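# Seat the circuit board in the enclosure's upper slot

## Task

Put the board into the open top slot of the enclosure with its components facing up and pushed all the way in, then close both of its levers. A closed lever has clicked and sticks out at a right angle from the board's front panel; a fully open lever runs parallel to that panel. A lever only catches its tab if it starts fully open, and closing both pulls the board fully in. At the end the enclosure must rest flat on its own feet with every foot on the bench, nothing may be held in place only by the robot, and the grippers must have released and moved away.

## Robot and tools

Robot: two xArm6 arms, named left_arm and right_arm, each with a parallel two-finger gripper and a wrist camera. The names are labels only; left_arm is the one on the +y side. Base poses in the scene frame: left_arm at (-0.038, +0.336, 0) m with quat_wxyz (+0.998, 0, 0, -0.066); right_arm at (+0.020, -0.318, 0) m with quat_wxyz (+0.998, 0, 0, -0.060).

Scene frame: origin on the table top midway between the arms, +x away from the robot over the table, +z up. Every pose and velocity printed in a result uses this shared frame, with positions in metres and orientations as quat_wxyz. The printed hand position is approximate and drifts more when the arm is stretched far.

Gripper: the fingers extend along the gripper's +z axis and close along its y axis. end_effector_position is the spot between the pads when closed, roughly 2 cm short of the fingertips; closing pushes the tips about 10 mm further along +z.

Tool execute_actions, argument actions: a list holding at most one item, or empty.
- Empty list: just reports the current state.
- Motion: {"rows": [...], "steps": n}. rows is a list of 1 to 15 rows; steps is 1 to 15 (default 15), each step lasting 1/30 s. Row k is used on step k; if rows run out, the final row repeats. Every row is one flat list of 14 numbers covering both arms, even when only one moves: left_arm waist, shoulder, elbow, forearm roll, wrist pitch, wrist roll, gripper opening, then the same seven for right_arm. The six joint values are absolute target angles in radians (the same quantities shown in Joint positions), not offsets. Ranges per arm: waist -6.283..6.283, shoulder -2.059..2.094, elbow -3.927..0.192, forearm roll -6.283..6.283, wrist pitch -1.693..3.142, wrist roll -6.283..6.283. A target more than 0.010 rad beyond a range end, and further out than the current angle, gets the whole call rejected with nothing sent. True ends may differ by up to 0.010 rad; a target past the real end is clipped to it and the result may then say "joint sent to its limit" (possibly about an earlier still-running action); absence of this line proves nothing. Opening is an absolute value in [-1, 1]: +1 fully open, -1 closed.
- Wait: {"steps": n} with no rows, n up to 300; it returns once n steps have elapsed since the previous result, counting your reply time.
- Optional pictures (boolean) chooses whether images come back; by default they do.

Motion limits: joint targets move at most 3.14 rad/s, taking 0.16 s to accelerate, and all joints of one arm are timed to arrive together. Each step, the target sent is kept within 0.623 rad of the measured angle, and if the targets would shift the gripper over 70 mm from where it is, they are all pulled back proportionally. Large moves therefore need several calls. The simulation keeps running while you write: arms continue toward the last row sent until they have nearly stopped (slow or blocked counts as stopped) or a step is HELD; after that only a new action moves them further. Fingers already in motion finish their motion.

Result lines: the state line gives each arm's end_effector_position, end_effector_quat_wxyz and linear/angular velocities. Joint positions and Joint velocities list, per arm, the six joints (rad, rad/s) and then the finger pad gap in metres (0.084 when fully open). grip_measured is the actual opening on the same -1..1 scale you command. "joint command not followed" means a clearance check altered or blocked some joint targets; the rest of the row still ran. HELD marks steps where your row, wholly or partly, was not sent. "joint sent to its limit" is covered above. MOTOR HOT appears from 65 °C; at 80 °C an OVER-TEMPERATURE FAULT brakes that arm until it cools. Holding loads, even while idle, warms motors.

Grasping: to keep hold of something, command an opening clearly lower than grip_measured; the bigger the gap, the stronger the squeeze, up to about 24 N per pad for objects under about 6 cm wide. Closing fast can overshoot and even pop the fingers open. At -1, parts about 0.5 mm thick or more get full force. Echoing grip_measured back gives only a light hold that weakens with width.

Load limits (N m): waist 46.5, shoulder 46.5, elbow 27.9, forearm roll 27.9, wrist pitch 18.6, wrist roll 18.6, including held weight. Reaching one triggers a torque fault: the arm stops, backs that joint off slightly, pauses 10 s and drops the rest of the call.

Tool zoom_image: camera is one of cam_low, cam_left_wrist, cam_right_wrist (each 504x504); region is [x0, y0, x1, y1] in pixels from the top-left corner, no larger than 504 by 504. It magnifies that camera's most recent image. Wrist camera frame: +z looks forward, +x is image right, +y image down.

Tool read_manual: optional section, only "licences"; returns URDF licence text and does nothing to the robot.

Tool finished_scene: argument scene, the number of the current scene. It ends that scene irreversibly and reports whether the goal holds. Replying without any tool call also ends everything.

Things to avoid: knocking or placing anything off the table; dropping or letting parts slip; slamming, hard impacts or forceful shoving; letting the two arms collide or push on each other; tipping the enclosure or leaving a foot over the bench edge. Before finishing, open the grippers and withdraw both arms so nothing relies on them.

Each tool is called after "Request:" as a command line: name --argument value for each argument, lists and objects as JSON in quotes; but a table of rows of numbers goes row by row, as --pt "numbers of a row", without its own name.

## Session

Request:
execute_actions --actions '[]'

Scene clock: 0.00 s of 6000.00 s.
left_arm: end_effector_position=(+0.5220, +0.7030, +0.3436) grip_measured=+1.00 end_effector_quat_wxyz=(+0.252, +0.109, +0.723, +0.634) end_effector_velocity=(-0.000, +0.000, +0.000) end_effector_angular_velocity=(+0.001, +0.001, +0.000) | right_arm: end_effector_position=(+0.3258, +0.2872, +0.1889) grip_measured=+1.00 end_effector_quat_wxyz=(-0.361, +0.888, +0.108, +0.265) end_effector_velocity=(+0.001, -0.001, -0.001) end_effector_angular_velocity=(-0.001, -0.000, -0.001)
Joint positions: left_arm=[ 0.389  0.525 -1.317 -1.008 -0.988 -1.152  0.084] | right_arm=[ 1.291  0.419 -1.074  0.327 -0.284  0.568  0.084]
Joint velocities: left_arm=[ 0.     0.    -0.     0.    -0.     0.001 -0.   ] | right_arm=[-0.001 -0.     0.002  0.    -0.    -0.001 -0.   ]

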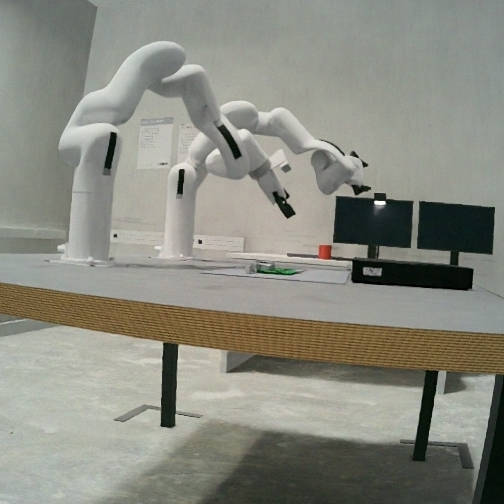

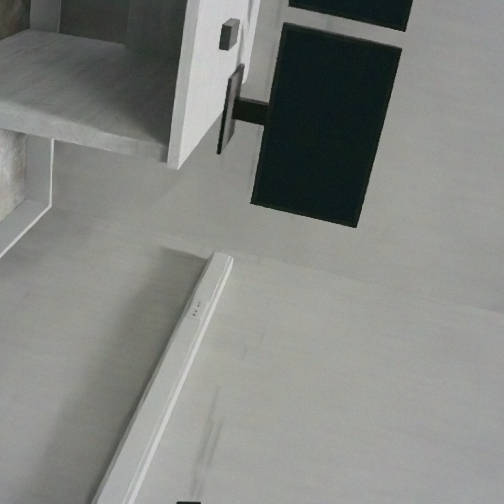

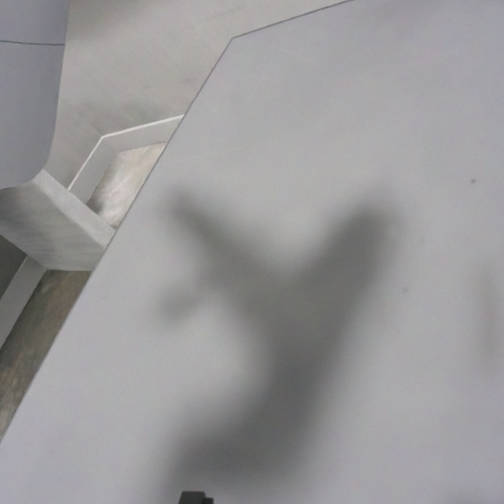

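Request:
execute_actions --actions '[{"rows":[[0.6,0,-1.3,0,1.0,0,1,0.75,0,-1.7,0,1.7,0.63,1]]}]' --pictures false

Request:
execute_actions --actions '[{"steps":40}]'

Request:
zoom_image --camera "cam_low" --region '[190,230,490,310]'

Scene clock: 5.23 s of 6000.00 s.
left_arm: end_effector_position=(+0.5634, +0.6874, +0.4955) grip_measured=+1.00 end_effector_quat_wxyz=(+0.194, +0.415, +0.580, +0.674) end_effector_velocity=(+0.107, -0.167, +0.301) end_effector_angular_velocity=(+1.861, +1.807, -1.202) | right_arm: end_effector_position=(+0.4205, +0.2735, +0.3339) grip_measured=+1.00 end_effector_quat_wxyz=(-0.389, +0.864, +0.079, +0.311) end_effector_velocity=(+0.197, -0.096, +0.317) end_effector_angular_velocity=(+0.090, -0.149, -0.165)
Joint positions: left_arm=[ 0.503  0.241 -1.308 -0.583 -0.563 -0.727  0.084] | right_arm=[ 1.125  0.29  -1.267  0.227 -0.068  0.587  0.084]
Joint velocities: left_arm=[ 0.296 -0.736  0.023  1.527  1.525  1.525  0.   ] | right_arm=[-0.379 -0.291 -0.433 -0.227  0.584  0.044  0.   ]
Steps of this call (steps 1 to 90: nothing new was sent; then 1.73 s passed at rest; steps 91 to 105: all 15 steps of this action). Readings (joint positions):
91: left_arm=[0.389 0.525 -1.316 -1.007 -0.988 -1.152] | right_arm=[1.291 0.419 -1.074 0.327 -0.284 0.568]
92: left_arm=[0.389 0.524 -1.316 -1.005 -0.985 -1.149] | right_arm=[1.289 0.418 -1.076 0.325 -0.280 0.569]
94: left_arm=[0.400 0.497 -1.309 -0.968 -0.946 -1.111] | right_arm=[1.267 0.403 -1.098 0.311 -0.251 0.571]
98: left_arm=[0.440 0.398 -1.315 -0.851 -0.832 -0.995] | right_arm=[1.213 0.358 -1.166 0.280 -0.191 0.577]
105: the state above

Scene clock: 6.57 s of 6000.00 s.
left_arm: end_effector_position=(+0.4540, +0.5846, +0.3168) grip_measured=+1.00 end_effector_quat_wxyz=(-0.035, +0.962, +0.229, +0.146) end_effector_velocity=(-0.000, -0.001, -0.000) end_effector_angular_velocity=(-0.000, +0.002, -0.002) | right_arm: end_effector_position=(+0.3967, -0.0422, +0.4221) grip_measured=+1.00 end_effector_quat_wxyz=(-0.009, +1.000, +0.001, +0.011) end_effector_velocity=(-0.070, -0.068, -0.012) end_effector_angular_velocity=(-0.214, +0.271, -0.024)
Joint positions: left_arm=[ 0.6   -0.    -1.3   -0.     1.    -0.     0.084] | right_arm=[ 0.752  0.001 -1.698  0.001  1.669  0.63   0.084]
Joint velocities: left_arm=[-0.001 -0.     0.001  0.     0.002  0.001  0.   ] | right_arm=[-0.021 -0.017 -0.032 -0.013  0.394  0.002  0.   ]
Steps of this call (steps 1 to 40: the robot went on to your last target). Readings (joint positions):
1: left_arm=[0.514 0.216 -1.307 -0.528 -0.508 -0.672] | right_arm=[1.112 0.281 -1.281 0.219 -0.048 0.589]
2: left_arm=[0.525 0.188 -1.306 -0.464 -0.444 -0.607] | right_arm=[1.100 0.271 -1.296 0.211 -0.027 0.590]
4: left_arm=[0.548 0.128 -1.305 -0.320 -0.285 -0.449] | right_arm=[1.074 0.251 -1.325 0.196 0.016 0.593]
8: left_arm=[0.584 0.036 -1.306 -0.101 0.063 -0.159] | right_arm=[1.023 0.211 -1.385 0.165 0.115 0.599]
40: the state above

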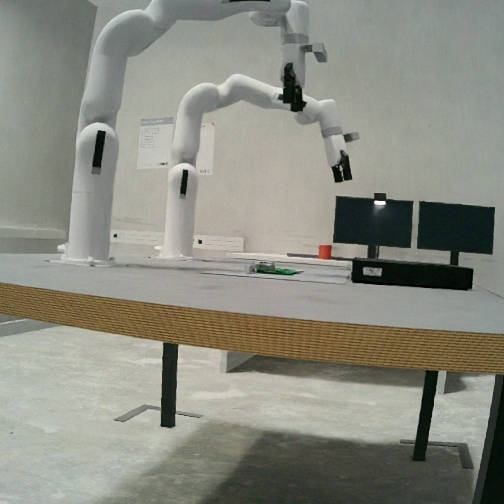

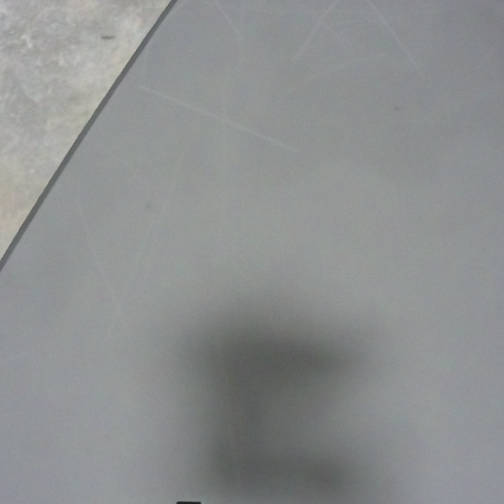

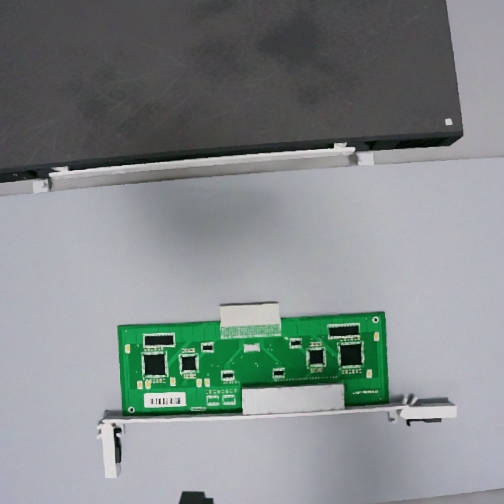

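Region (190, 230, 490, 310) of cam_low's 504x504 image, scaled by 1.680, with more detail than that image has; it fills the top 134 rows of this view, and the rest is white.

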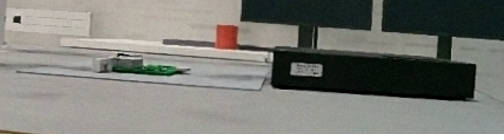

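Request:
execute_actions --actions '[{"rows":[[-0.35,-0.6,-0.3,0,-0.15,0,1,0.75,0,-1.7,0,1.7,0.63,1]]}]' --pictures false

Request:
execute_actions --actions '[{"steps":40}]'

Scene clock: 9.97 s of 6000.00 s.
left_arm: end_effector_position=(+0.4824, +0.4242, +0.3445) grip_measured=+1.00 end_effector_quat_wxyz=(-0.023, +0.960, +0.081, +0.269) end_effector_velocity=(+0.003, -0.388, -0.013) end_effector_angular_velocity=(+0.077, -0.448, -0.728) | right_arm: end_effector_position=(+0.3911, -0.0476, +0.4210) grip_measured=+1.00 end_effector_quat_wxyz=(+0.000, +1.000, +0.000, +0.000) end_effector_velocity=(+0.001, +0.001, +0.000) end_effector_angular_velocity=(+0.001, -0.002, +0.002)
Joint positions: left_arm=[ 0.3   -0.245 -1.001 -0.     0.7    0.     0.084] | right_arm=[ 0.75  -0.    -1.7   -0.     1.7    0.63   0.084]
Joint velocities: left_arm=[-0.727 -0.456  0.726  0.    -0.725  0.001 -0.   ] | right_arm=[ 0.001  0.002 -0.002 -0.001 -0.002 -0.001 -0.   ]
Steps of this call (steps 1 to 30: the robot went on to your last target; steps 31 to 87: nothing new was sent; steps 88 to 102: all 15 steps of this action). Readings (joint positions):
88: left_arm=[0.600 -0.000 -1.300 0.000 1.000 -0.000] | right_arm=[0.750 -0.000 -1.700 0.000 1.700 0.630]
89: left_arm=[0.598 -0.002 -1.297 0.000 0.997 -0.000] | right_arm=[0.750 -0.000 -1.700 0.000 1.700 0.630]
91: left_arm=[0.566 -0.033 -1.260 0.000 0.961 -0.000] | right_arm=[0.750 -0.000 -1.700 -0.000 1.700 0.630]
95: left_arm=[0.467 -0.124 -1.168 -0.000 0.866 0.000] | right_arm=[0.750 0.000 -1.700 -0.000 1.700 0.630]
102: the state above

Scene clock: 11.30 s of 6000.00 s.
left_arm: end_effector_position=(+0.3662, +0.1247, +0.3207) grip_measured=+1.00 end_effector_quat_wxyz=(+0.120, +0.840, -0.206, +0.487) end_effector_velocity=(-0.001, -0.001, -0.001) end_effector_angular_velocity=(+0.001, -0.000, -0.004) | right_arm: end_effector_position=(+0.3911, -0.0476, +0.4210) grip_measured=+1.00 end_effector_quat_wxyz=(+0.000, +1.000, +0.000, +0.000) end_effector_velocity=(-0.000, -0.001, -0.001) end_effector_angular_velocity=(-0.001, +0.002, +0.001)
Joint positions: left_arm=[-0.35  -0.6   -0.3   -0.    -0.15  -0.     0.084] | right_arm=[ 0.75   0.    -1.7   -0.     1.7    0.63   0.084]
Joint velocities: left_arm=[-0.004 -0.002  0.003  0.    -0.001  0.001 -0.   ] | right_arm=[-0.001  0.     0.001  0.     0.001 -0.002 -0.   ]
Steps of this call (steps 1 to 40: the robot went on to your last target). Readings (joint positions):
1: left_arm=[0.276 -0.260 -0.977 -0.000 0.676 0.000] | right_arm=[0.750 0.000 -1.700 0.000 1.700 0.630]
2: left_arm=[0.251 -0.274 -0.952 -0.000 0.651 0.000] | right_arm=[0.750 -0.000 -1.700 0.000 1.700 0.630]
4: left_arm=[0.203 -0.301 -0.903 -0.000 0.602 0.000] | right_arm=[0.750 0.000 -1.700 0.000 1.700 0.630]
8: left_arm=[0.107 -0.352 -0.799 -0.000 0.495 0.000] | right_arm=[0.750 -0.000 -1.700 -0.000 1.700 0.630]
40: the state above

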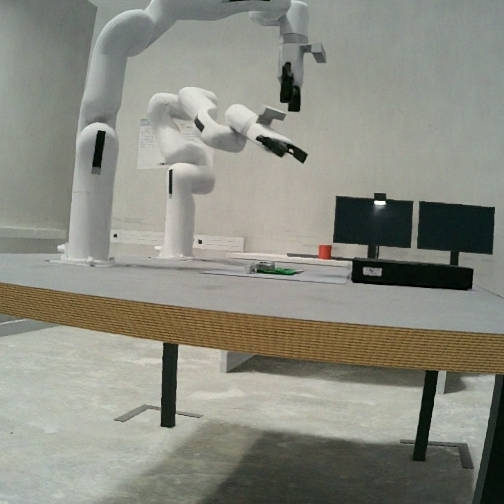

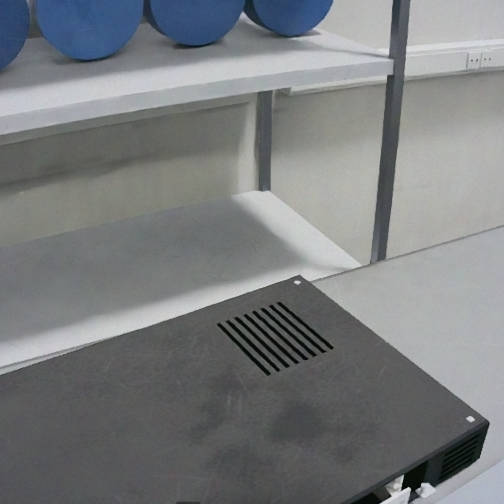

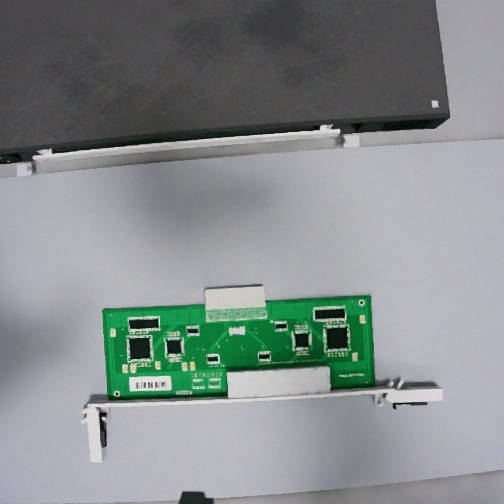

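Request:
execute_actions --actions '[{"rows":[[-0.5,-0.3,-0.1,0,-0.55,0,1,0.3,-0.2,-1.2,0,1.1,0.18,1]]}]' --pictures false

Request:
execute_actions --actions '[{"steps":30}]'

Scene clock: 13.50 s of 6000.00 s.
left_arm: end_effector_position=(+0.3064, +0.0892, +0.1907) grip_measured=+1.00 end_effector_quat_wxyz=(+0.140, +0.847, -0.272, +0.436) end_effector_velocity=(-0.081, -0.014, -0.111) end_effector_angular_velocity=(+0.052, +0.075, -0.137) | right_arm: end_effector_position=(+0.4817, -0.1628, +0.3769) grip_measured=+1.00 end_effector_quat_wxyz=(-0.032, +0.995, -0.000, +0.096) end_effector_velocity=(+0.153, -0.320, -0.104) end_effector_angular_velocity=(+0.015, -0.499, -0.017)
Joint positions: left_arm=[-0.49  -0.32  -0.111  0.    -0.519  0.     0.084] | right_arm=[ 0.444 -0.135 -1.361 -0.     1.293  0.325  0.084]
Joint velocities: left_arm=[-0.138  0.275  0.189 -0.001 -0.373 -0.001  0.   ] | right_arm=[-0.723 -0.321  0.805  0.001 -0.962 -0.721  0.   ]
Steps of this call (steps 1 to 15: the robot went on to your last target; steps 16 to 51: nothing new was sent; steps 52 to 66: all 15 steps of this action). Readings (joint positions):
52: left_arm=[-0.350 -0.600 -0.300 -0.000 -0.150 0.000] | right_arm=[0.750 -0.000 -1.700 0.000 1.700 0.630]
53: left_arm=[-0.351 -0.598 -0.299 -0.000 -0.153 -0.000] | right_arm=[0.748 -0.001 -1.698 0.000 1.697 0.628]
55: left_arm=[-0.365 -0.572 -0.285 -0.000 -0.194 -0.000] | right_arm=[0.722 -0.014 -1.667 0.001 1.657 0.598]
59: left_arm=[-0.416 -0.468 -0.210 0.000 -0.324 -0.000] | right_arm=[0.614 -0.060 -1.549 -0.000 1.519 0.495]
66: the state above

Scene clock: 14.50 s of 6000.00 s.
left_arm: end_effector_position=(+0.3014, +0.0875, +0.1849) grip_measured=+1.00 end_effector_quat_wxyz=(+0.142, +0.845, -0.276, +0.435) end_effector_velocity=(-0.000, +0.000, -0.000) end_effector_angular_velocity=(+0.001, -0.000, -0.001) | right_arm: end_effector_position=(+0.5057, -0.2296, +0.3568) grip_measured=+1.00 end_effector_quat_wxyz=(-0.027, +0.989, +0.000, +0.147) end_effector_velocity=(-0.000, -0.000, -0.001) end_effector_angular_velocity=(-0.001, +0.000, +0.001)
Joint positions: left_arm=[-0.5   -0.3   -0.1   -0.    -0.55   0.     0.084] | right_arm=[ 0.3   -0.2   -1.2    0.     1.1    0.18   0.084]
Joint velocities: left_arm=[-0.     0.     0.     0.    -0.     0.001  0.   ] | right_arm=[-0.    -0.     0.002 -0.001 -0.001 -0.001 -0.   ]
Steps of this call (steps 1 to 30: the robot went on to your last target). Readings (joint positions):
1: left_arm=[-0.493 -0.313 -0.107 0.000 -0.530 0.000] | right_arm=[0.420 -0.146 -1.334 -0.000 1.261 0.301]
2: left_arm=[-0.496 -0.308 -0.105 0.000 -0.537 0.000] | right_arm=[0.396 -0.157 -1.307 -0.000 1.229 0.277]
4: left_arm=[-0.498 -0.304 -0.103 -0.000 -0.545 -0.000] | right_arm=[0.351 -0.177 -1.257 -0.000 1.169 0.232]
8: left_arm=[-0.499 -0.302 -0.102 -0.000 -0.549 -0.000] | right_arm=[0.309 -0.195 -1.210 -0.000 1.114 0.190]
30: the state above
All arms were judged still, so your last target was given up. Only a new action makes them travel on or press farther. Fingers that are still opening or closing keep moving.

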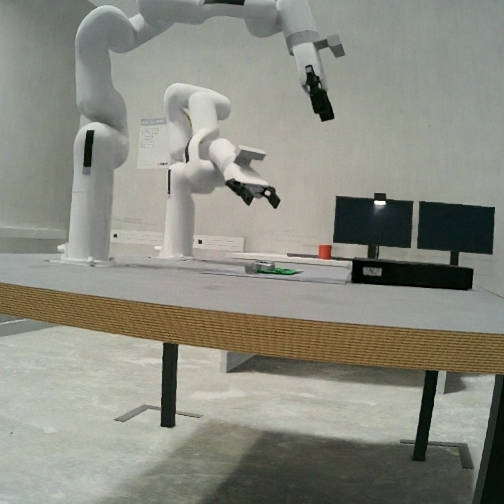

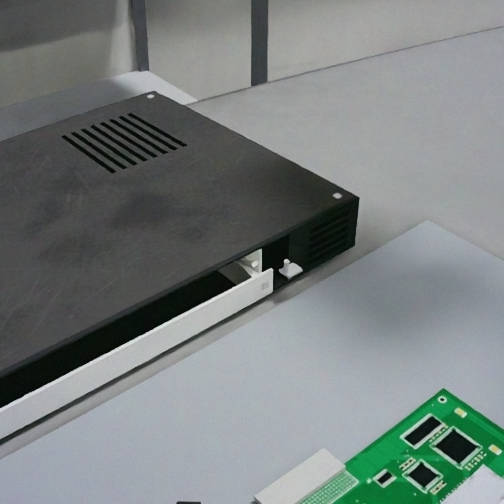

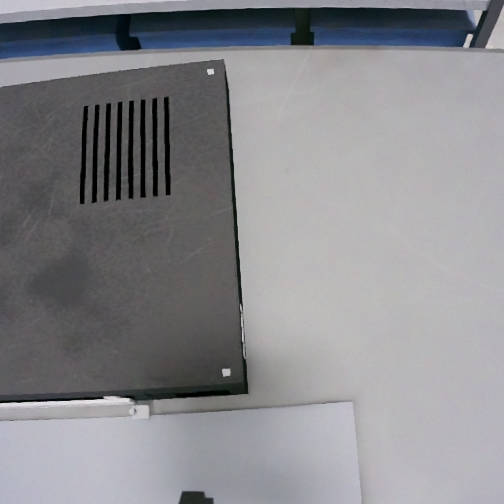

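Request:
execute_actions --actions '[{"rows":[[-0.441,-0.094,-0.704,0,0.798,-0.62,0,0.3,-0.2,-1.0,0,1.1,2.265,0.3]]}]' --pictures false

Request:
execute_actions --actions '[{"steps":30}]' --pictures false

Request:
execute_actions --actions '[{"rows":[[-0.441,-0.094,-0.704,0,0.798,-0.62,0,0.8624,0.0786,-0.8385,0,0.76,2.265,0.3]]}]' --pictures false

Request:
execute_actions --actions '[{"steps":30}]'

Scene clock: 24.07 s of 6000.00 s.
left_arm: end_effector_position=(+0.3771, +0.0642, +0.1734) grip_measured=-0.01 end_effector_quat_wxyz=(+0.129, +0.970, -0.016, +0.205) end_effector_velocity=(-0.170, +0.155, -0.256) end_effector_angular_velocity=(+0.858, +1.947, +0.727) | right_arm: end_effector_position=(+0.4608, -0.2379, +0.2679) grip_measured=+0.29 end_effector_quat_wxyz=(-0.033, +0.900, -0.432, +0.046) end_effector_velocity=(-0.040, -0.007, -0.062) end_effector_angular_velocity=(+0.268, +0.183, -2.619)
Joint positions: left_arm=[-0.448 -0.118 -0.637 -0.     0.266 -0.546  0.044] | right_arm=[ 0.3   -0.199 -1.014  0.     1.1    1.076  0.056]
Joint velocities: left_arm=[ 0.073  0.245 -0.717 -0.     2.57  -0.741 -0.   ] | right_arm=[ 0.001 -0.008  0.146 -0.001 -0.006  2.637 -0.   ]
Steps of this call (steps 1 to 90: nothing new was sent; then 6.07 s passed at rest; steps 91 to 105: all 15 steps of this action). Readings (joint positions):
91: left_arm=[-0.500 -0.300 -0.100 0.000 -0.550 -0.000] | right_arm=[0.300 -0.200 -1.200 0.000 1.100 0.180]
92: left_arm=[-0.500 -0.299 -0.102 0.000 -0.547 -0.003] | right_arm=[0.300 -0.200 -1.199 -0.000 1.100 0.183]
94: left_arm=[-0.496 -0.286 -0.136 0.000 -0.506 -0.044] | right_arm=[0.300 -0.201 -1.189 -0.000 1.099 0.224]
98: left_arm=[-0.478 -0.223 -0.327 -0.000 -0.305 -0.231] | right_arm=[0.300 -0.200 -1.109 0.000 1.100 0.477]
105: the state above

Scene clock: 25.07 s of 6000.00 s.
left_arm: end_effector_position=(+0.2997, +0.1180, +0.1202) grip_measured=-0.01 end_effector_quat_wxyz=(+0.000, +1.000, +0.023, +0.000) end_effector_velocity=(-0.001, -0.000, -0.000) end_effector_angular_velocity=(+0.001, +0.001, -0.002) | right_arm: end_effector_position=(+0.4569, -0.2386, +0.2619) grip_measured=+0.29 end_effector_quat_wxyz=(+0.047, -0.504, +0.862, -0.017) end_effector_velocity=(+0.000, -0.000, -0.001) end_effector_angular_velocity=(-0.000, +0.001, -0.001)
Joint positions: left_arm=[-0.441 -0.094 -0.704  0.     0.798 -0.62   0.044] | right_arm=[ 0.3   -0.2   -1.    -0.     1.1    2.265  0.056]
Joint velocities: left_arm=[-0.001 -0.     0.     0.     0.001  0.     0.   ] | right_arm=[-0.     0.002 -0.001 -0.    -0.     0.001  0.   ]
Steps of this call (steps 1 to 30: the robot went on to your last target). Readings (joint positions):
1: left_arm=[-0.446 -0.112 -0.656 -0.000 0.349 -0.566] | right_arm=[0.300 -0.200 -1.010 0.000 1.100 1.164]
2: left_arm=[-0.444 -0.107 -0.667 -0.000 0.425 -0.579] | right_arm=[0.300 -0.200 -1.007 0.000 1.100 1.253]
4: left_arm=[-0.443 -0.102 -0.677 -0.000 0.557 -0.593] | right_arm=[0.300 -0.200 -1.004 -0.000 1.100 1.429]
8: left_arm=[-0.442 -0.096 -0.694 0.000 0.739 -0.613] | right_arm=[0.300 -0.200 -1.002 -0.000 1.100 1.782]
30: the state above

Scene clock: 25.57 s of 6000.00 s.
left_arm: end_effector_position=(+0.2997, +0.1180, +0.1202) grip_measured=-0.01 end_effector_quat_wxyz=(+0.000, +1.000, +0.023, -0.000) end_effector_velocity=(-0.000, +0.000, -0.000) end_effector_angular_velocity=(+0.000, +0.000, +0.001) | right_arm: end_effector_position=(+0.4209, -0.1090, +0.1745) grip_measured=+0.29 end_effector_quat_wxyz=(+0.022, -0.628, +0.778, -0.004) end_effector_velocity=(-0.149, +0.278, -0.202) end_effector_angular_velocity=(-0.059, +0.112, +0.698)
Joint positions: left_arm=[-0.441 -0.094 -0.704 -0.     0.798 -0.62   0.044] | right_arm=[ 0.601 -0.051 -0.913  0.     0.918  2.265  0.056]
Joint velocities: left_arm=[ 0.  0.  0. -0.  0. -0. -0.] | right_arm=[ 0.697  0.346  0.2    0.    -0.419 -0.001  0.   ]
Steps of this call (steps 1 to 15: all 15 steps of this action). Readings (joint positions):
1: left_arm=[-0.441 -0.094 -0.704 0.000 0.798 -0.620] | right_arm=[0.300 -0.200 -1.000 -0.000 1.100 2.265]
2: left_arm=[-0.441 -0.094 -0.704 0.000 0.798 -0.620] | right_arm=[0.302 -0.199 -1.000 -0.000 1.098 2.265]
4: left_arm=[-0.441 -0.094 -0.704 0.000 0.798 -0.620] | right_arm=[0.335 -0.184 -0.993 -0.000 1.075 2.265]
8: left_arm=[-0.441 -0.094 -0.704 -0.000 0.798 -0.620] | right_arm=[0.438 -0.131 -0.959 0.000 1.017 2.265]
15: the state above

Scene clock: 26.57 s of 6000.00 s.
left_arm: end_effector_position=(+0.2997, +0.1180, +0.1202) grip_measured=-0.01 end_effector_quat_wxyz=(+0.000, +1.000, +0.023, -0.000) end_effector_velocity=(+0.000, +0.000, -0.000) end_effector_angular_velocity=(-0.000, -0.000, +0.002) | right_arm: end_effector_position=(+0.3471, -0.0181, +0.1001) grip_measured=+0.29 end_effector_quat_wxyz=(-0.000, +0.724, -0.690, +0.000) end_effector_velocity=(-0.000, -0.000, -0.000) end_effector_angular_velocity=(-0.001, +0.001, +0.002)
Joint positions: left_arm=[-0.441 -0.094 -0.704 -0.     0.798 -0.62   0.044] | right_arm=[ 0.862  0.078 -0.839 -0.     0.76   2.265  0.056]
Joint velocities: left_arm=[ 0.     0.001  0.     0.    -0.001 -0.002  0.   ] | right_arm=[ 0.     0.     0.001 -0.    -0.    -0.001 -0.   ]
Steps of this call (steps 1 to 30: the robot went on to your last target). Readings (joint positions):
1: left_arm=[-0.441 -0.094 -0.704 0.000 0.798 -0.620] | right_arm=[0.624 -0.039 -0.907 0.000 0.904 2.265]
2: left_arm=[-0.441 -0.094 -0.704 -0.000 0.798 -0.620] | right_arm=[0.647 -0.028 -0.900 0.000 0.890 2.265]
4: left_arm=[-0.441 -0.094 -0.704 -0.000 0.798 -0.620] | right_arm=[0.694 -0.005 -0.887 0.000 0.862 2.265]
8: left_arm=[-0.441 -0.094 -0.704 -0.000 0.798 -0.620] | right_arm=[0.788 0.042 -0.860 0.000 0.805 2.265]
30: the state above
All arms were judged still, so your last target was given up. Only a new action makes them travel on or press farther. Fingers that are still opening or closing keep moving.

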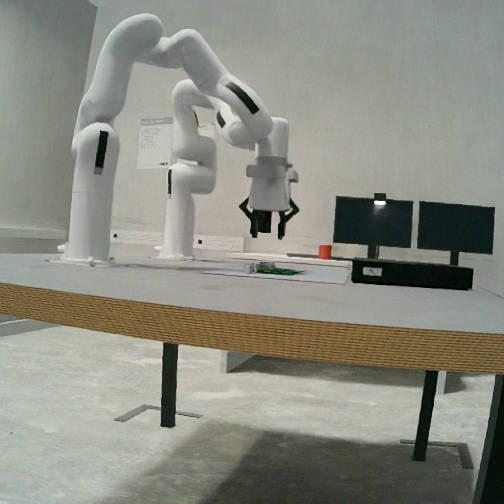

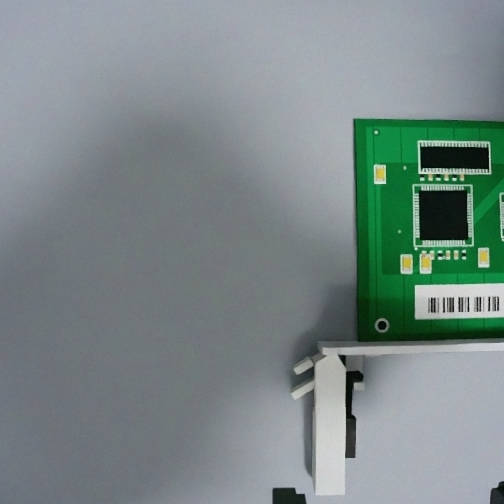

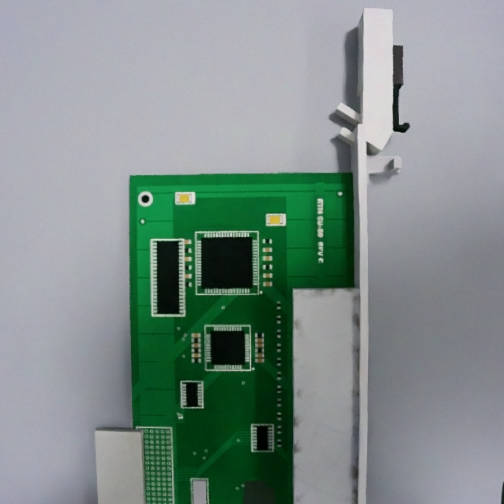

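Request:
execute_actions --actions '[{"rows":[[-0.441,0.1232,-0.6452,0,0.522,-0.62,0,0.8533,0.2402,-0.8203,0,0.5801,2.256,0.3]]}]' --pictures false

Request:
execute_actions --actions '[{"steps":15}]'

Request:
zoom_image --camera "cam_low" --region '[220,220,380,300]'

Scene clock: 31.97 s of 6000.00 s.
left_arm: end_effector_position=(+0.3005, +0.1175, +0.0348) grip_measured=-0.01 end_effector_quat_wxyz=(+0.000, +1.000, +0.023, +0.001) end_effector_velocity=(+0.012, -0.008, -0.001) end_effector_angular_velocity=(-0.025, -0.039, -0.001) | right_arm: end_effector_position=(+0.3538, -0.0173, +0.0366) grip_measured=+0.29 end_effector_quat_wxyz=(-0.001, +0.724, -0.690, +0.000) end_effector_velocity=(-0.000, -0.000, -0.005) end_effector_angular_velocity=(+0.001, -0.002, +0.001)
Joint positions: left_arm=[-0.441  0.119 -0.647 -0.     0.526 -0.62   0.044] | right_arm=[ 0.853  0.238 -0.822 -0.     0.581  2.256  0.056]
Joint velocities: left_arm=[-0.     0.022 -0.009 -0.    -0.06   0.001 -0.   ] | right_arm=[ 0.     0.011  0.005 -0.001 -0.018 -0.001 -0.   ]
Steps of this call (steps 1 to 90: nothing new was sent; then 1.90 s passed at rest; steps 91 to 105: all 15 steps of this action). Readings (joint positions):
91: left_arm=[-0.441 -0.094 -0.704 -0.000 0.798 -0.620] | right_arm=[0.862 0.079 -0.838 0.000 0.760 2.265]
92: left_arm=[-0.441 -0.092 -0.704 -0.000 0.795 -0.620] | right_arm=[0.862 0.081 -0.839 -0.000 0.757 2.265]
94: left_arm=[-0.441 -0.065 -0.700 -0.000 0.753 -0.620] | right_arm=[0.861 0.111 -0.839 -0.000 0.716 2.263]
98: left_arm=[-0.441 0.062 -0.659 0.000 0.604 -0.620] | right_arm=[0.854 0.218 -0.818 0.000 0.612 2.258]
105: the state above

Scene clock: 32.47 s of 6000.00 s.
left_arm: end_effector_position=(+0.2999, +0.1179, +0.0331) grip_measured=-0.01 end_effector_quat_wxyz=(+0.000, +1.000, +0.023, +0.000) end_effector_velocity=(-0.000, +0.001, -0.001) end_effector_angular_velocity=(+0.001, +0.002, +0.002) | right_arm: end_effector_position=(+0.3531, -0.0181, +0.0352) grip_measured=+0.29 end_effector_quat_wxyz=(-0.000, +0.724, -0.690, +0.000) end_effector_velocity=(-0.000, -0.000, -0.001) end_effector_angular_velocity=(-0.001, +0.001, -0.002)
Joint positions: left_arm=[-0.441  0.123 -0.645 -0.     0.522 -0.62   0.044] | right_arm=[ 0.853  0.24  -0.82  -0.     0.58   2.256  0.056]
Joint velocities: left_arm=[ 0.001  0.003  0.001  0.    -0.001 -0.001 -0.   ] | right_arm=[-0.     0.002 -0.    -0.    -0.     0.002 -0.   ]
Steps of this call (steps 1 to 15: the robot went on to your last target). Readings (joint positions):
1: left_arm=[-0.441 0.120 -0.647 -0.000 0.525 -0.620] | right_arm=[0.853 0.238 -0.822 -0.000 0.581 2.256]
2: left_arm=[-0.441 0.121 -0.647 -0.000 0.524 -0.620] | right_arm=[0.853 0.239 -0.821 -0.000 0.581 2.256]
4: left_arm=[-0.441 0.122 -0.646 -0.000 0.523 -0.620] | right_arm=[0.853 0.239 -0.821 -0.000 0.580 2.256]
8: left_arm=[-0.441 0.122 -0.646 -0.000 0.522 -0.620] | right_arm=[0.853 0.240 -0.820 -0.000 0.580 2.256]
15: the state above
All arms were judged still, so your last target was given up. Only a new action makes them travel on or press farther. Fingers that are still opening or closing keep moving.

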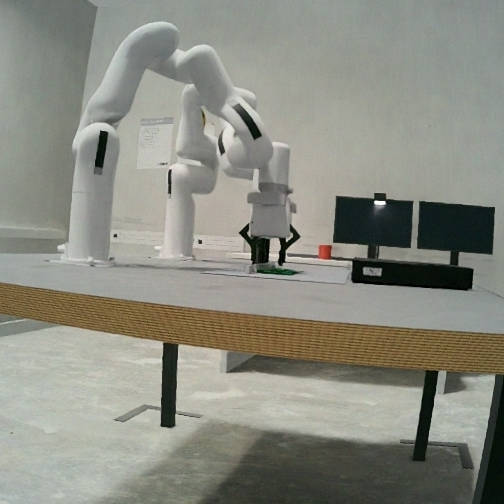

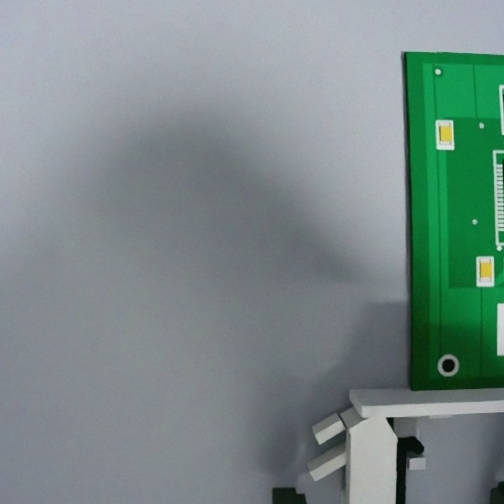

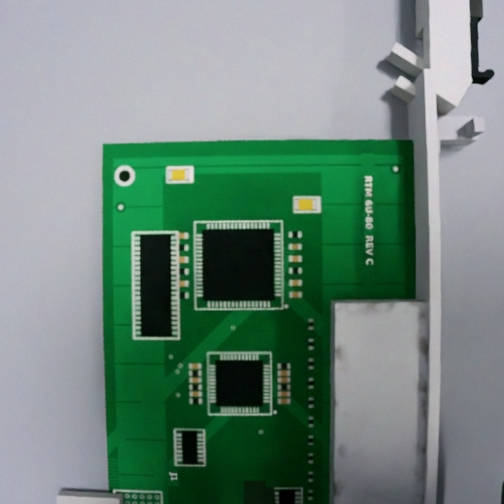

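Region (220, 220, 380, 300) of cam_low's 504x504 image, scaled by 3.150, with more detail than that image has.

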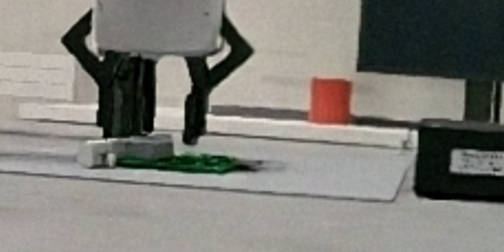

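Request:
execute_actions --actions '[{"rows":[[-0.439,0.13,-0.621,0,0.491,-0.62,0,0.8533,0.253,-0.8194,0,0.5664,2.256,0.3]]}]' --pictures false

Request:
execute_actions --actions '[{"rows":[[-0.439,0.13,-0.621,0,0.491,-0.62,0,0.8533,0.253,-0.8194,0,0.5664,2.256,0.1],[-0.439,0.13,-0.621,0,0.491,-0.62,0,0.8533,0.253,-0.8194,0,0.5664,2.256,-0.1],[-0.439,0.13,-0.621,0,0.491,-0.62,-0.1,0.8533,0.253,-0.8194,0,0.5664,2.256,-0.2],[-0.439,0.13,-0.621,0,0.491,-0.62,-0.2,0.8533,0.253,-0.8194,0,0.5664,2.256,-0.3],[-0.439,0.13,-0.621,0,0.491,-0.62,-0.3,0.8533,0.253,-0.8194,0,0.5664,2.256,-0.4],[-0.439,0.13,-0.621,0,0.491,-0.62,-0.4,0.8533,0.253,-0.8194,0,0.5664,2.256,-0.5],[-0.439,0.13,-0.621,0,0.491,-0.62,-0.5,0.8533,0.253,-0.8194,0,0.5664,2.256,-0.6],[-0.439,0.13,-0.621,0,0.491,-0.62,-0.6,0.8533,0.253,-0.8194,0,0.5664,2.256,-0.7],[-0.439,0.13,-0.621,0,0.491,-0.62,-0.7,0.8533,0.253,-0.8194,0,0.5664,2.256,-0.8],[-0.439,0.13,-0.621,0,0.491,-0.62,-0.85,0.8533,0.253,-0.8194,0,0.5664,2.256,-0.9]]}]'

Scene clock: 39.30 s of 6000.00 s.
left_arm: end_effector_position=(+0.2952, +0.1219, +0.0253) grip_measured=-0.01 end_effector_quat_wxyz=(+0.000, +1.000, +0.024, +0.000) end_effector_velocity=(-0.002, +0.001, -0.001) end_effector_angular_velocity=(+0.002, +0.003, -0.000) | right_arm: end_effector_position=(+0.3531, -0.0180, +0.0302) grip_measured=+0.29 end_effector_quat_wxyz=(-0.000, +0.724, -0.690, +0.000) end_effector_velocity=(-0.000, -0.000, -0.001) end_effector_angular_velocity=(-0.001, +0.001, -0.000)
Joint positions: left_arm=[-0.439  0.13  -0.621 -0.     0.491 -0.62   0.044] | right_arm=[ 0.853  0.253 -0.819 -0.     0.566  2.256  0.056]
Joint velocities: left_arm=[-0.     0.001  0.003 -0.    -0.    -0.    -0.   ] | right_arm=[ 0.     0.001  0.001  0.    -0.001  0.     0.   ]
Steps of this call (steps 1 to 90: nothing new was sent; then 3.33 s passed at rest; steps 91 to 105: all 15 steps of this action). Readings (joint positions):
91: left_arm=[-0.441 0.123 -0.645 -0.000 0.522 -0.620] | right_arm=[0.853 0.240 -0.820 0.000 0.580 2.256]
92: left_arm=[-0.441 0.123 -0.644 -0.000 0.519 -0.620] | right_arm=[0.853 0.241 -0.820 -0.000 0.579 2.256]
94: left_arm=[-0.440 0.126 -0.635 -0.000 0.507 -0.620] | right_arm=[0.853 0.246 -0.820 -0.000 0.573 2.256]
98: left_arm=[-0.439 0.130 -0.622 0.000 0.495 -0.620] | right_arm=[0.853 0.252 -0.819 0.000 0.568 2.256]
105: the state above

Scene clock: 39.80 s of 6000.00 s.
left_arm: end_effector_position=(+0.2943, +0.1235, +0.0246) grip_measured=-0.78 end_effector_quat_wxyz=(-0.001, +1.000, +0.026, -0.001) end_effector_velocity=(-0.000, -0.002, +0.000) end_effector_angular_velocity=(-0.002, -0.002, -0.004) | right_arm: end_effector_position=(+0.3531, -0.0186, +0.0301) grip_measured=-0.45 end_effector_quat_wxyz=(+0.000, +0.724, -0.690, +0.000) end_effector_velocity=(+0.000, +0.000, +0.000) end_effector_angular_velocity=(+0.001, -0.000, -0.002)
Joint positions: left_arm=[-0.437  0.13  -0.619  0.     0.493 -0.62   0.01 ] | right_arm=[ 0.852  0.253 -0.819 -0.001  0.567  2.256  0.024]
Joint velocities: left_arm=[-0.004  0.001 -0.001 -0.001 -0.003  0.     0.   ] | right_arm=[ 0.001 -0.    -0.     0.001 -0.     0.002  0.   ]
Steps of this call (steps 1 to 15: all 15 steps of this action). Readings (joint positions):
1: left_arm=[-0.439 0.130 -0.621 -0.000 0.491 -0.620] | right_arm=[0.853 0.253 -0.819 -0.000 0.566 2.256]
2: left_arm=[-0.439 0.130 -0.621 -0.000 0.491 -0.620] | right_arm=[0.853 0.253 -0.819 -0.000 0.566 2.256]
4: left_arm=[-0.439 0.130 -0.621 -0.000 0.491 -0.620] | right_arm=[0.853 0.253 -0.819 -0.000 0.566 2.256]
8: left_arm=[-0.439 0.130 -0.621 -0.000 0.491 -0.620] | right_arm=[0.853 0.253 -0.820 -0.000 0.566 2.256]
15: the state above

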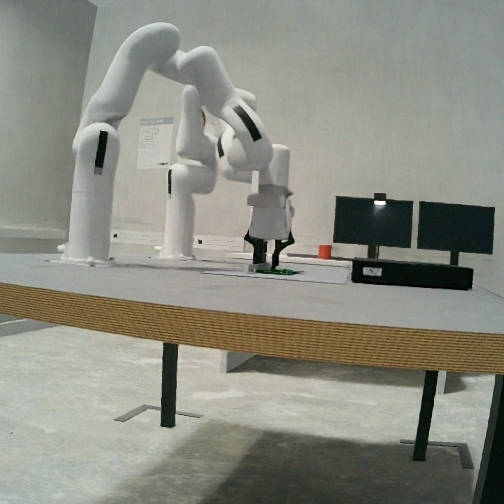

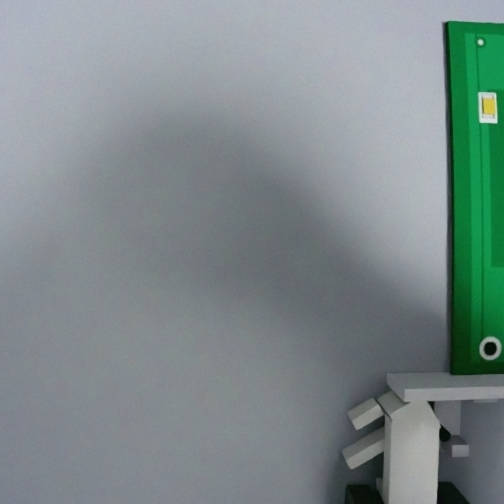

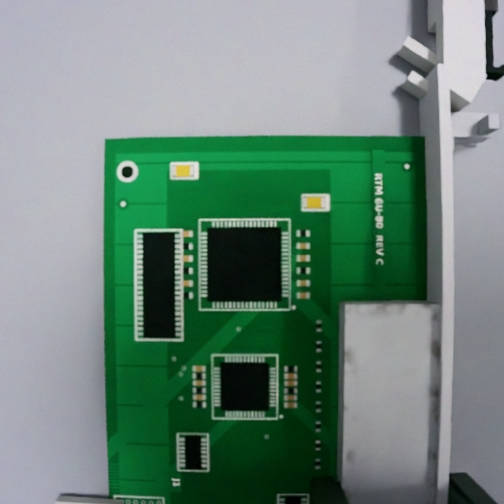

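Request:
execute_actions --actions '[{"rows":[[-0.407,0.114,-0.599,0,0.485,-0.239,-0.85,0.8533,0.253,-0.8194,0,0.5664,2.256,-0.9]]}]'

Request:
execute_actions --actions '[{"rows":[[-0.357,0.118,-0.605,0,0.487,0.41,-0.6,0.8533,0.253,-0.8194,0,0.5664,2.256,-0.9]]}]' --pictures false

Request:
execute_actions --actions '[{"rows":[[-0.317,0.1616,-0.664,0,0.5024,1.1,-0.6,0.8533,0.253,-0.8194,0,0.5664,2.256,-0.9]]}]' --pictures false

Request:
execute_actions --actions '[{"steps":10}]'

Scene clock: 46.87 s of 6000.00 s.
left_arm: end_effector_position=(+0.2970, +0.1348, +0.0256) grip_measured=-0.77 end_effector_quat_wxyz=(+0.000, +0.989, -0.147, +0.001) end_effector_velocity=(+0.001, +0.004, +0.000) end_effector_angular_velocity=(+0.001, -0.000, -0.064) | right_arm: end_effector_position=(+0.3531, -0.0178, +0.0302) grip_measured=-0.45 end_effector_quat_wxyz=(-0.000, +0.724, -0.690, -0.000) end_effector_velocity=(-0.000, +0.000, +0.000) end_effector_angular_velocity=(-0.001, -0.000, +0.003)
Joint positions: left_arm=[-0.409  0.114 -0.601 -0.     0.484 -0.245  0.01 ] | right_arm=[ 0.854  0.253 -0.82   0.     0.566  2.256  0.024]
Joint velocities: left_arm=[ 0.009 -0.004  0.005  0.001 -0.001  0.071 -0.001] | right_arm=[ 0.001  0.    -0.001 -0.001  0.001 -0.002 -0.   ]
Steps of this call (steps 1 to 15: the robot went on to your last target; steps 16 to 90: nothing new was sent; then 3.57 s passed at rest; steps 91 to 105: all 15 steps of this action). Readings (joint positions):
91: left_arm=[-0.439 0.130 -0.621 0.000 0.493 -0.620] | right_arm=[0.853 0.253 -0.819 -0.000 0.566 2.256]
92: left_arm=[-0.439 0.130 -0.621 -0.000 0.493 -0.617] | right_arm=[0.853 0.253 -0.819 -0.000 0.566 2.256]
94: left_arm=[-0.436 0.128 -0.619 -0.000 0.491 -0.576] | right_arm=[0.853 0.253 -0.819 0.000 0.566 2.256]
98: left_arm=[-0.420 0.119 -0.607 -0.001 0.486 -0.361] | right_arm=[0.854 0.253 -0.820 0.001 0.566 2.257]
105: the state above

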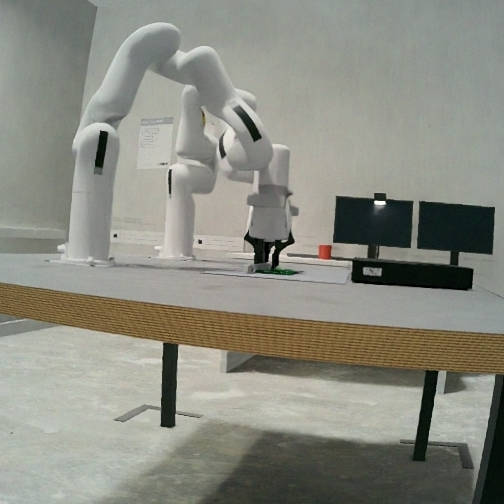

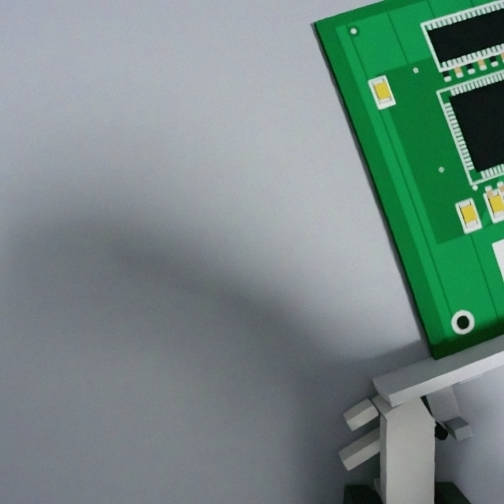

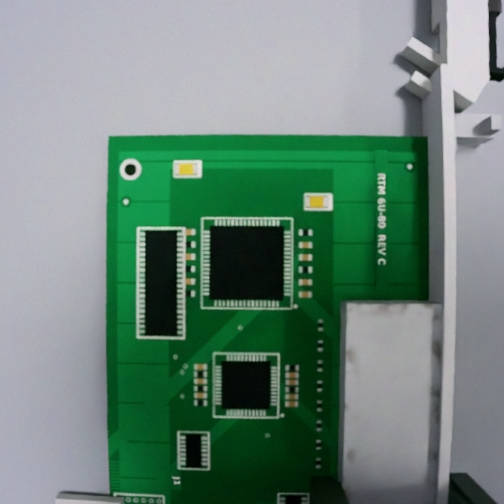

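Scene clock: 47.37 s of 6000.00 s.
left_arm: end_effector_position=(+0.3086, +0.1507, +0.0263) grip_measured=-0.62 end_effector_quat_wxyz=(+0.000, +0.905, -0.426, +0.002) end_effector_velocity=(-0.006, +0.011, -0.006) end_effector_angular_velocity=(+0.014, +0.024, -0.241) | right_arm: end_effector_position=(+0.3528, -0.0174, +0.0303) grip_measured=-0.45 end_effector_quat_wxyz=(-0.000, +0.725, -0.689, -0.000) end_effector_velocity=(+0.001, -0.003, -0.000) end_effector_angular_velocity=(-0.003, +0.003, -0.007)
Joint positions: left_arm=[-0.359  0.117 -0.607 -0.     0.485  0.39   0.017] | right_arm=[ 0.855  0.253 -0.82   0.     0.566  2.256  0.024]
Joint velocities: left_arm=[0.016 0.004 0.013 0.    0.011 0.257 0.   ] | right_arm=[-0.007 -0.001  0.001 -0.001  0.004  0.001  0.   ]
Steps of this call (steps 1 to 15: all 15 steps of this action). Readings (joint positions):
1: left_arm=[-0.408 0.114 -0.600 -0.000 0.484 -0.243] | right_arm=[0.854 0.253 -0.820 0.000 0.566 2.256]
2: left_arm=[-0.408 0.114 -0.601 -0.000 0.484 -0.238] | right_arm=[0.854 0.253 -0.820 0.000 0.566 2.256]
4: left_arm=[-0.406 0.114 -0.605 -0.000 0.481 -0.196] | right_arm=[0.856 0.254 -0.821 0.001 0.564 2.256]
8: left_arm=[-0.384 0.115 -0.606 -0.000 0.483 0.078] | right_arm=[0.856 0.254 -0.821 0.001 0.564 2.256]
15: the state above

Scene clock: 47.87 s of 6000.00 s.
left_arm: end_effector_position=(+0.3285, +0.1586, +0.0249) grip_measured=-0.62 end_effector_quat_wxyz=(-0.000, +0.723, -0.691, +0.000) end_effector_velocity=(+0.004, +0.003, -0.002) end_effector_angular_velocity=(+0.003, +0.006, -0.307) | right_arm: end_effector_position=(+0.3534, -0.0179, +0.0303) grip_measured=-0.45 end_effector_quat_wxyz=(-0.001, +0.724, -0.690, -0.000) end_effector_velocity=(-0.000, -0.001, -0.001) end_effector_angular_velocity=(-0.001, +0.003, -0.002)
Joint positions: left_arm=[-0.319  0.16  -0.663 -0.     0.502  1.076  0.017] | right_arm=[ 0.853  0.253 -0.82   0.     0.566  2.256  0.024]
Joint velocities: left_arm=[ 0.01   0.015 -0.016 -0.     0.007  0.317  0.   ] | right_arm=[-0.001  0.001  0.001  0.001  0.001 -0.     0.   ]
Steps of this call (steps 1 to 15: all 15 steps of this action). Readings (joint positions):
1: left_arm=[-0.358 0.117 -0.607 -0.000 0.486 0.397] | right_arm=[0.855 0.253 -0.820 0.000 0.566 2.256]
2: left_arm=[-0.358 0.118 -0.606 -0.000 0.486 0.405] | right_arm=[0.854 0.253 -0.820 0.000 0.566 2.256]
4: left_arm=[-0.355 0.121 -0.609 0.000 0.488 0.450] | right_arm=[0.854 0.253 -0.820 0.000 0.566 2.256]
8: left_arm=[-0.337 0.140 -0.634 0.000 0.495 0.728] | right_arm=[0.853 0.253 -0.820 0.000 0.566 2.256]
15: the state above

Scene clock: 48.20 s of 6000.00 s.
left_arm: end_effector_position=(+0.3290, +0.1590, +0.0248) grip_measured=-0.62 end_effector_quat_wxyz=(+0.000, +0.715, -0.699, -0.000) end_effector_velocity=(+0.000, -0.000, -0.000) end_effector_angular_velocity=(-0.000, -0.000, -0.004) | right_arm: end_effector_position=(+0.3532, -0.0180, +0.0303) grip_measured=-0.45 end_effector_quat_wxyz=(-0.000, +0.724, -0.690, +0.000) end_effector_velocity=(-0.000, -0.000, -0.000) end_effector_angular_velocity=(-0.001, +0.000, +0.001)
Joint positions: left_arm=[-0.317  0.162 -0.664 -0.     0.502  1.099  0.017] | right_arm=[ 0.853  0.253 -0.82   0.     0.566  2.256  0.024]
Joint velocities: left_arm=[ 0.     0.001 -0.     0.    -0.001  0.004  0.   ] | right_arm=[ 0.    -0.001  0.001 -0.001 -0.    -0.     0.   ]
Steps of this call (steps 1 to 10: the robot went on to your last target). Readings (joint positions):
1: left_arm=[-0.318 0.161 -0.663 -0.000 0.502 1.084] | right_arm=[0.853 0.253 -0.820 0.000 0.566 2.256]
2: left_arm=[-0.318 0.161 -0.663 -0.000 0.502 1.090] | right_arm=[0.853 0.253 -0.820 0.000 0.566 2.256]
4: left_arm=[-0.318 0.161 -0.664 -0.000 0.502 1.095] | right_arm=[0.853 0.253 -0.820 0.000 0.566 2.256]
8: left_arm=[-0.317 0.161 -0.664 -0.000 0.502 1.099] | right_arm=[0.853 0.253 -0.820 0.000 0.566 2.256]
10: the state above

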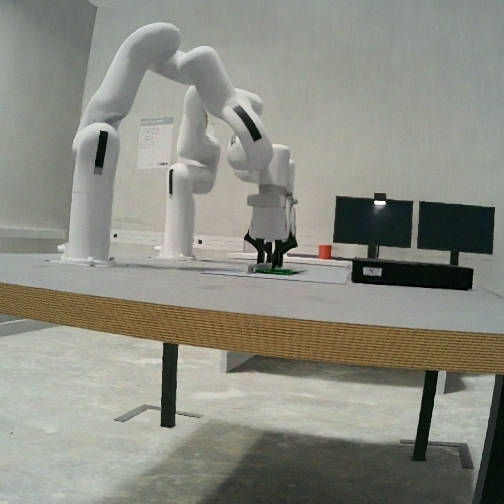

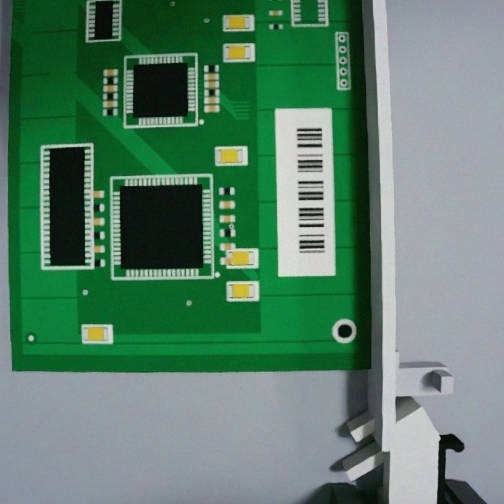

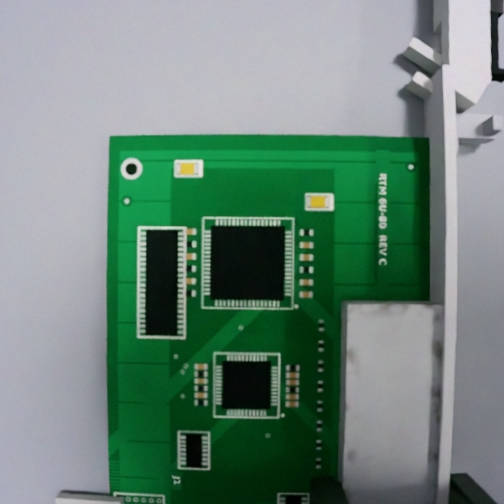

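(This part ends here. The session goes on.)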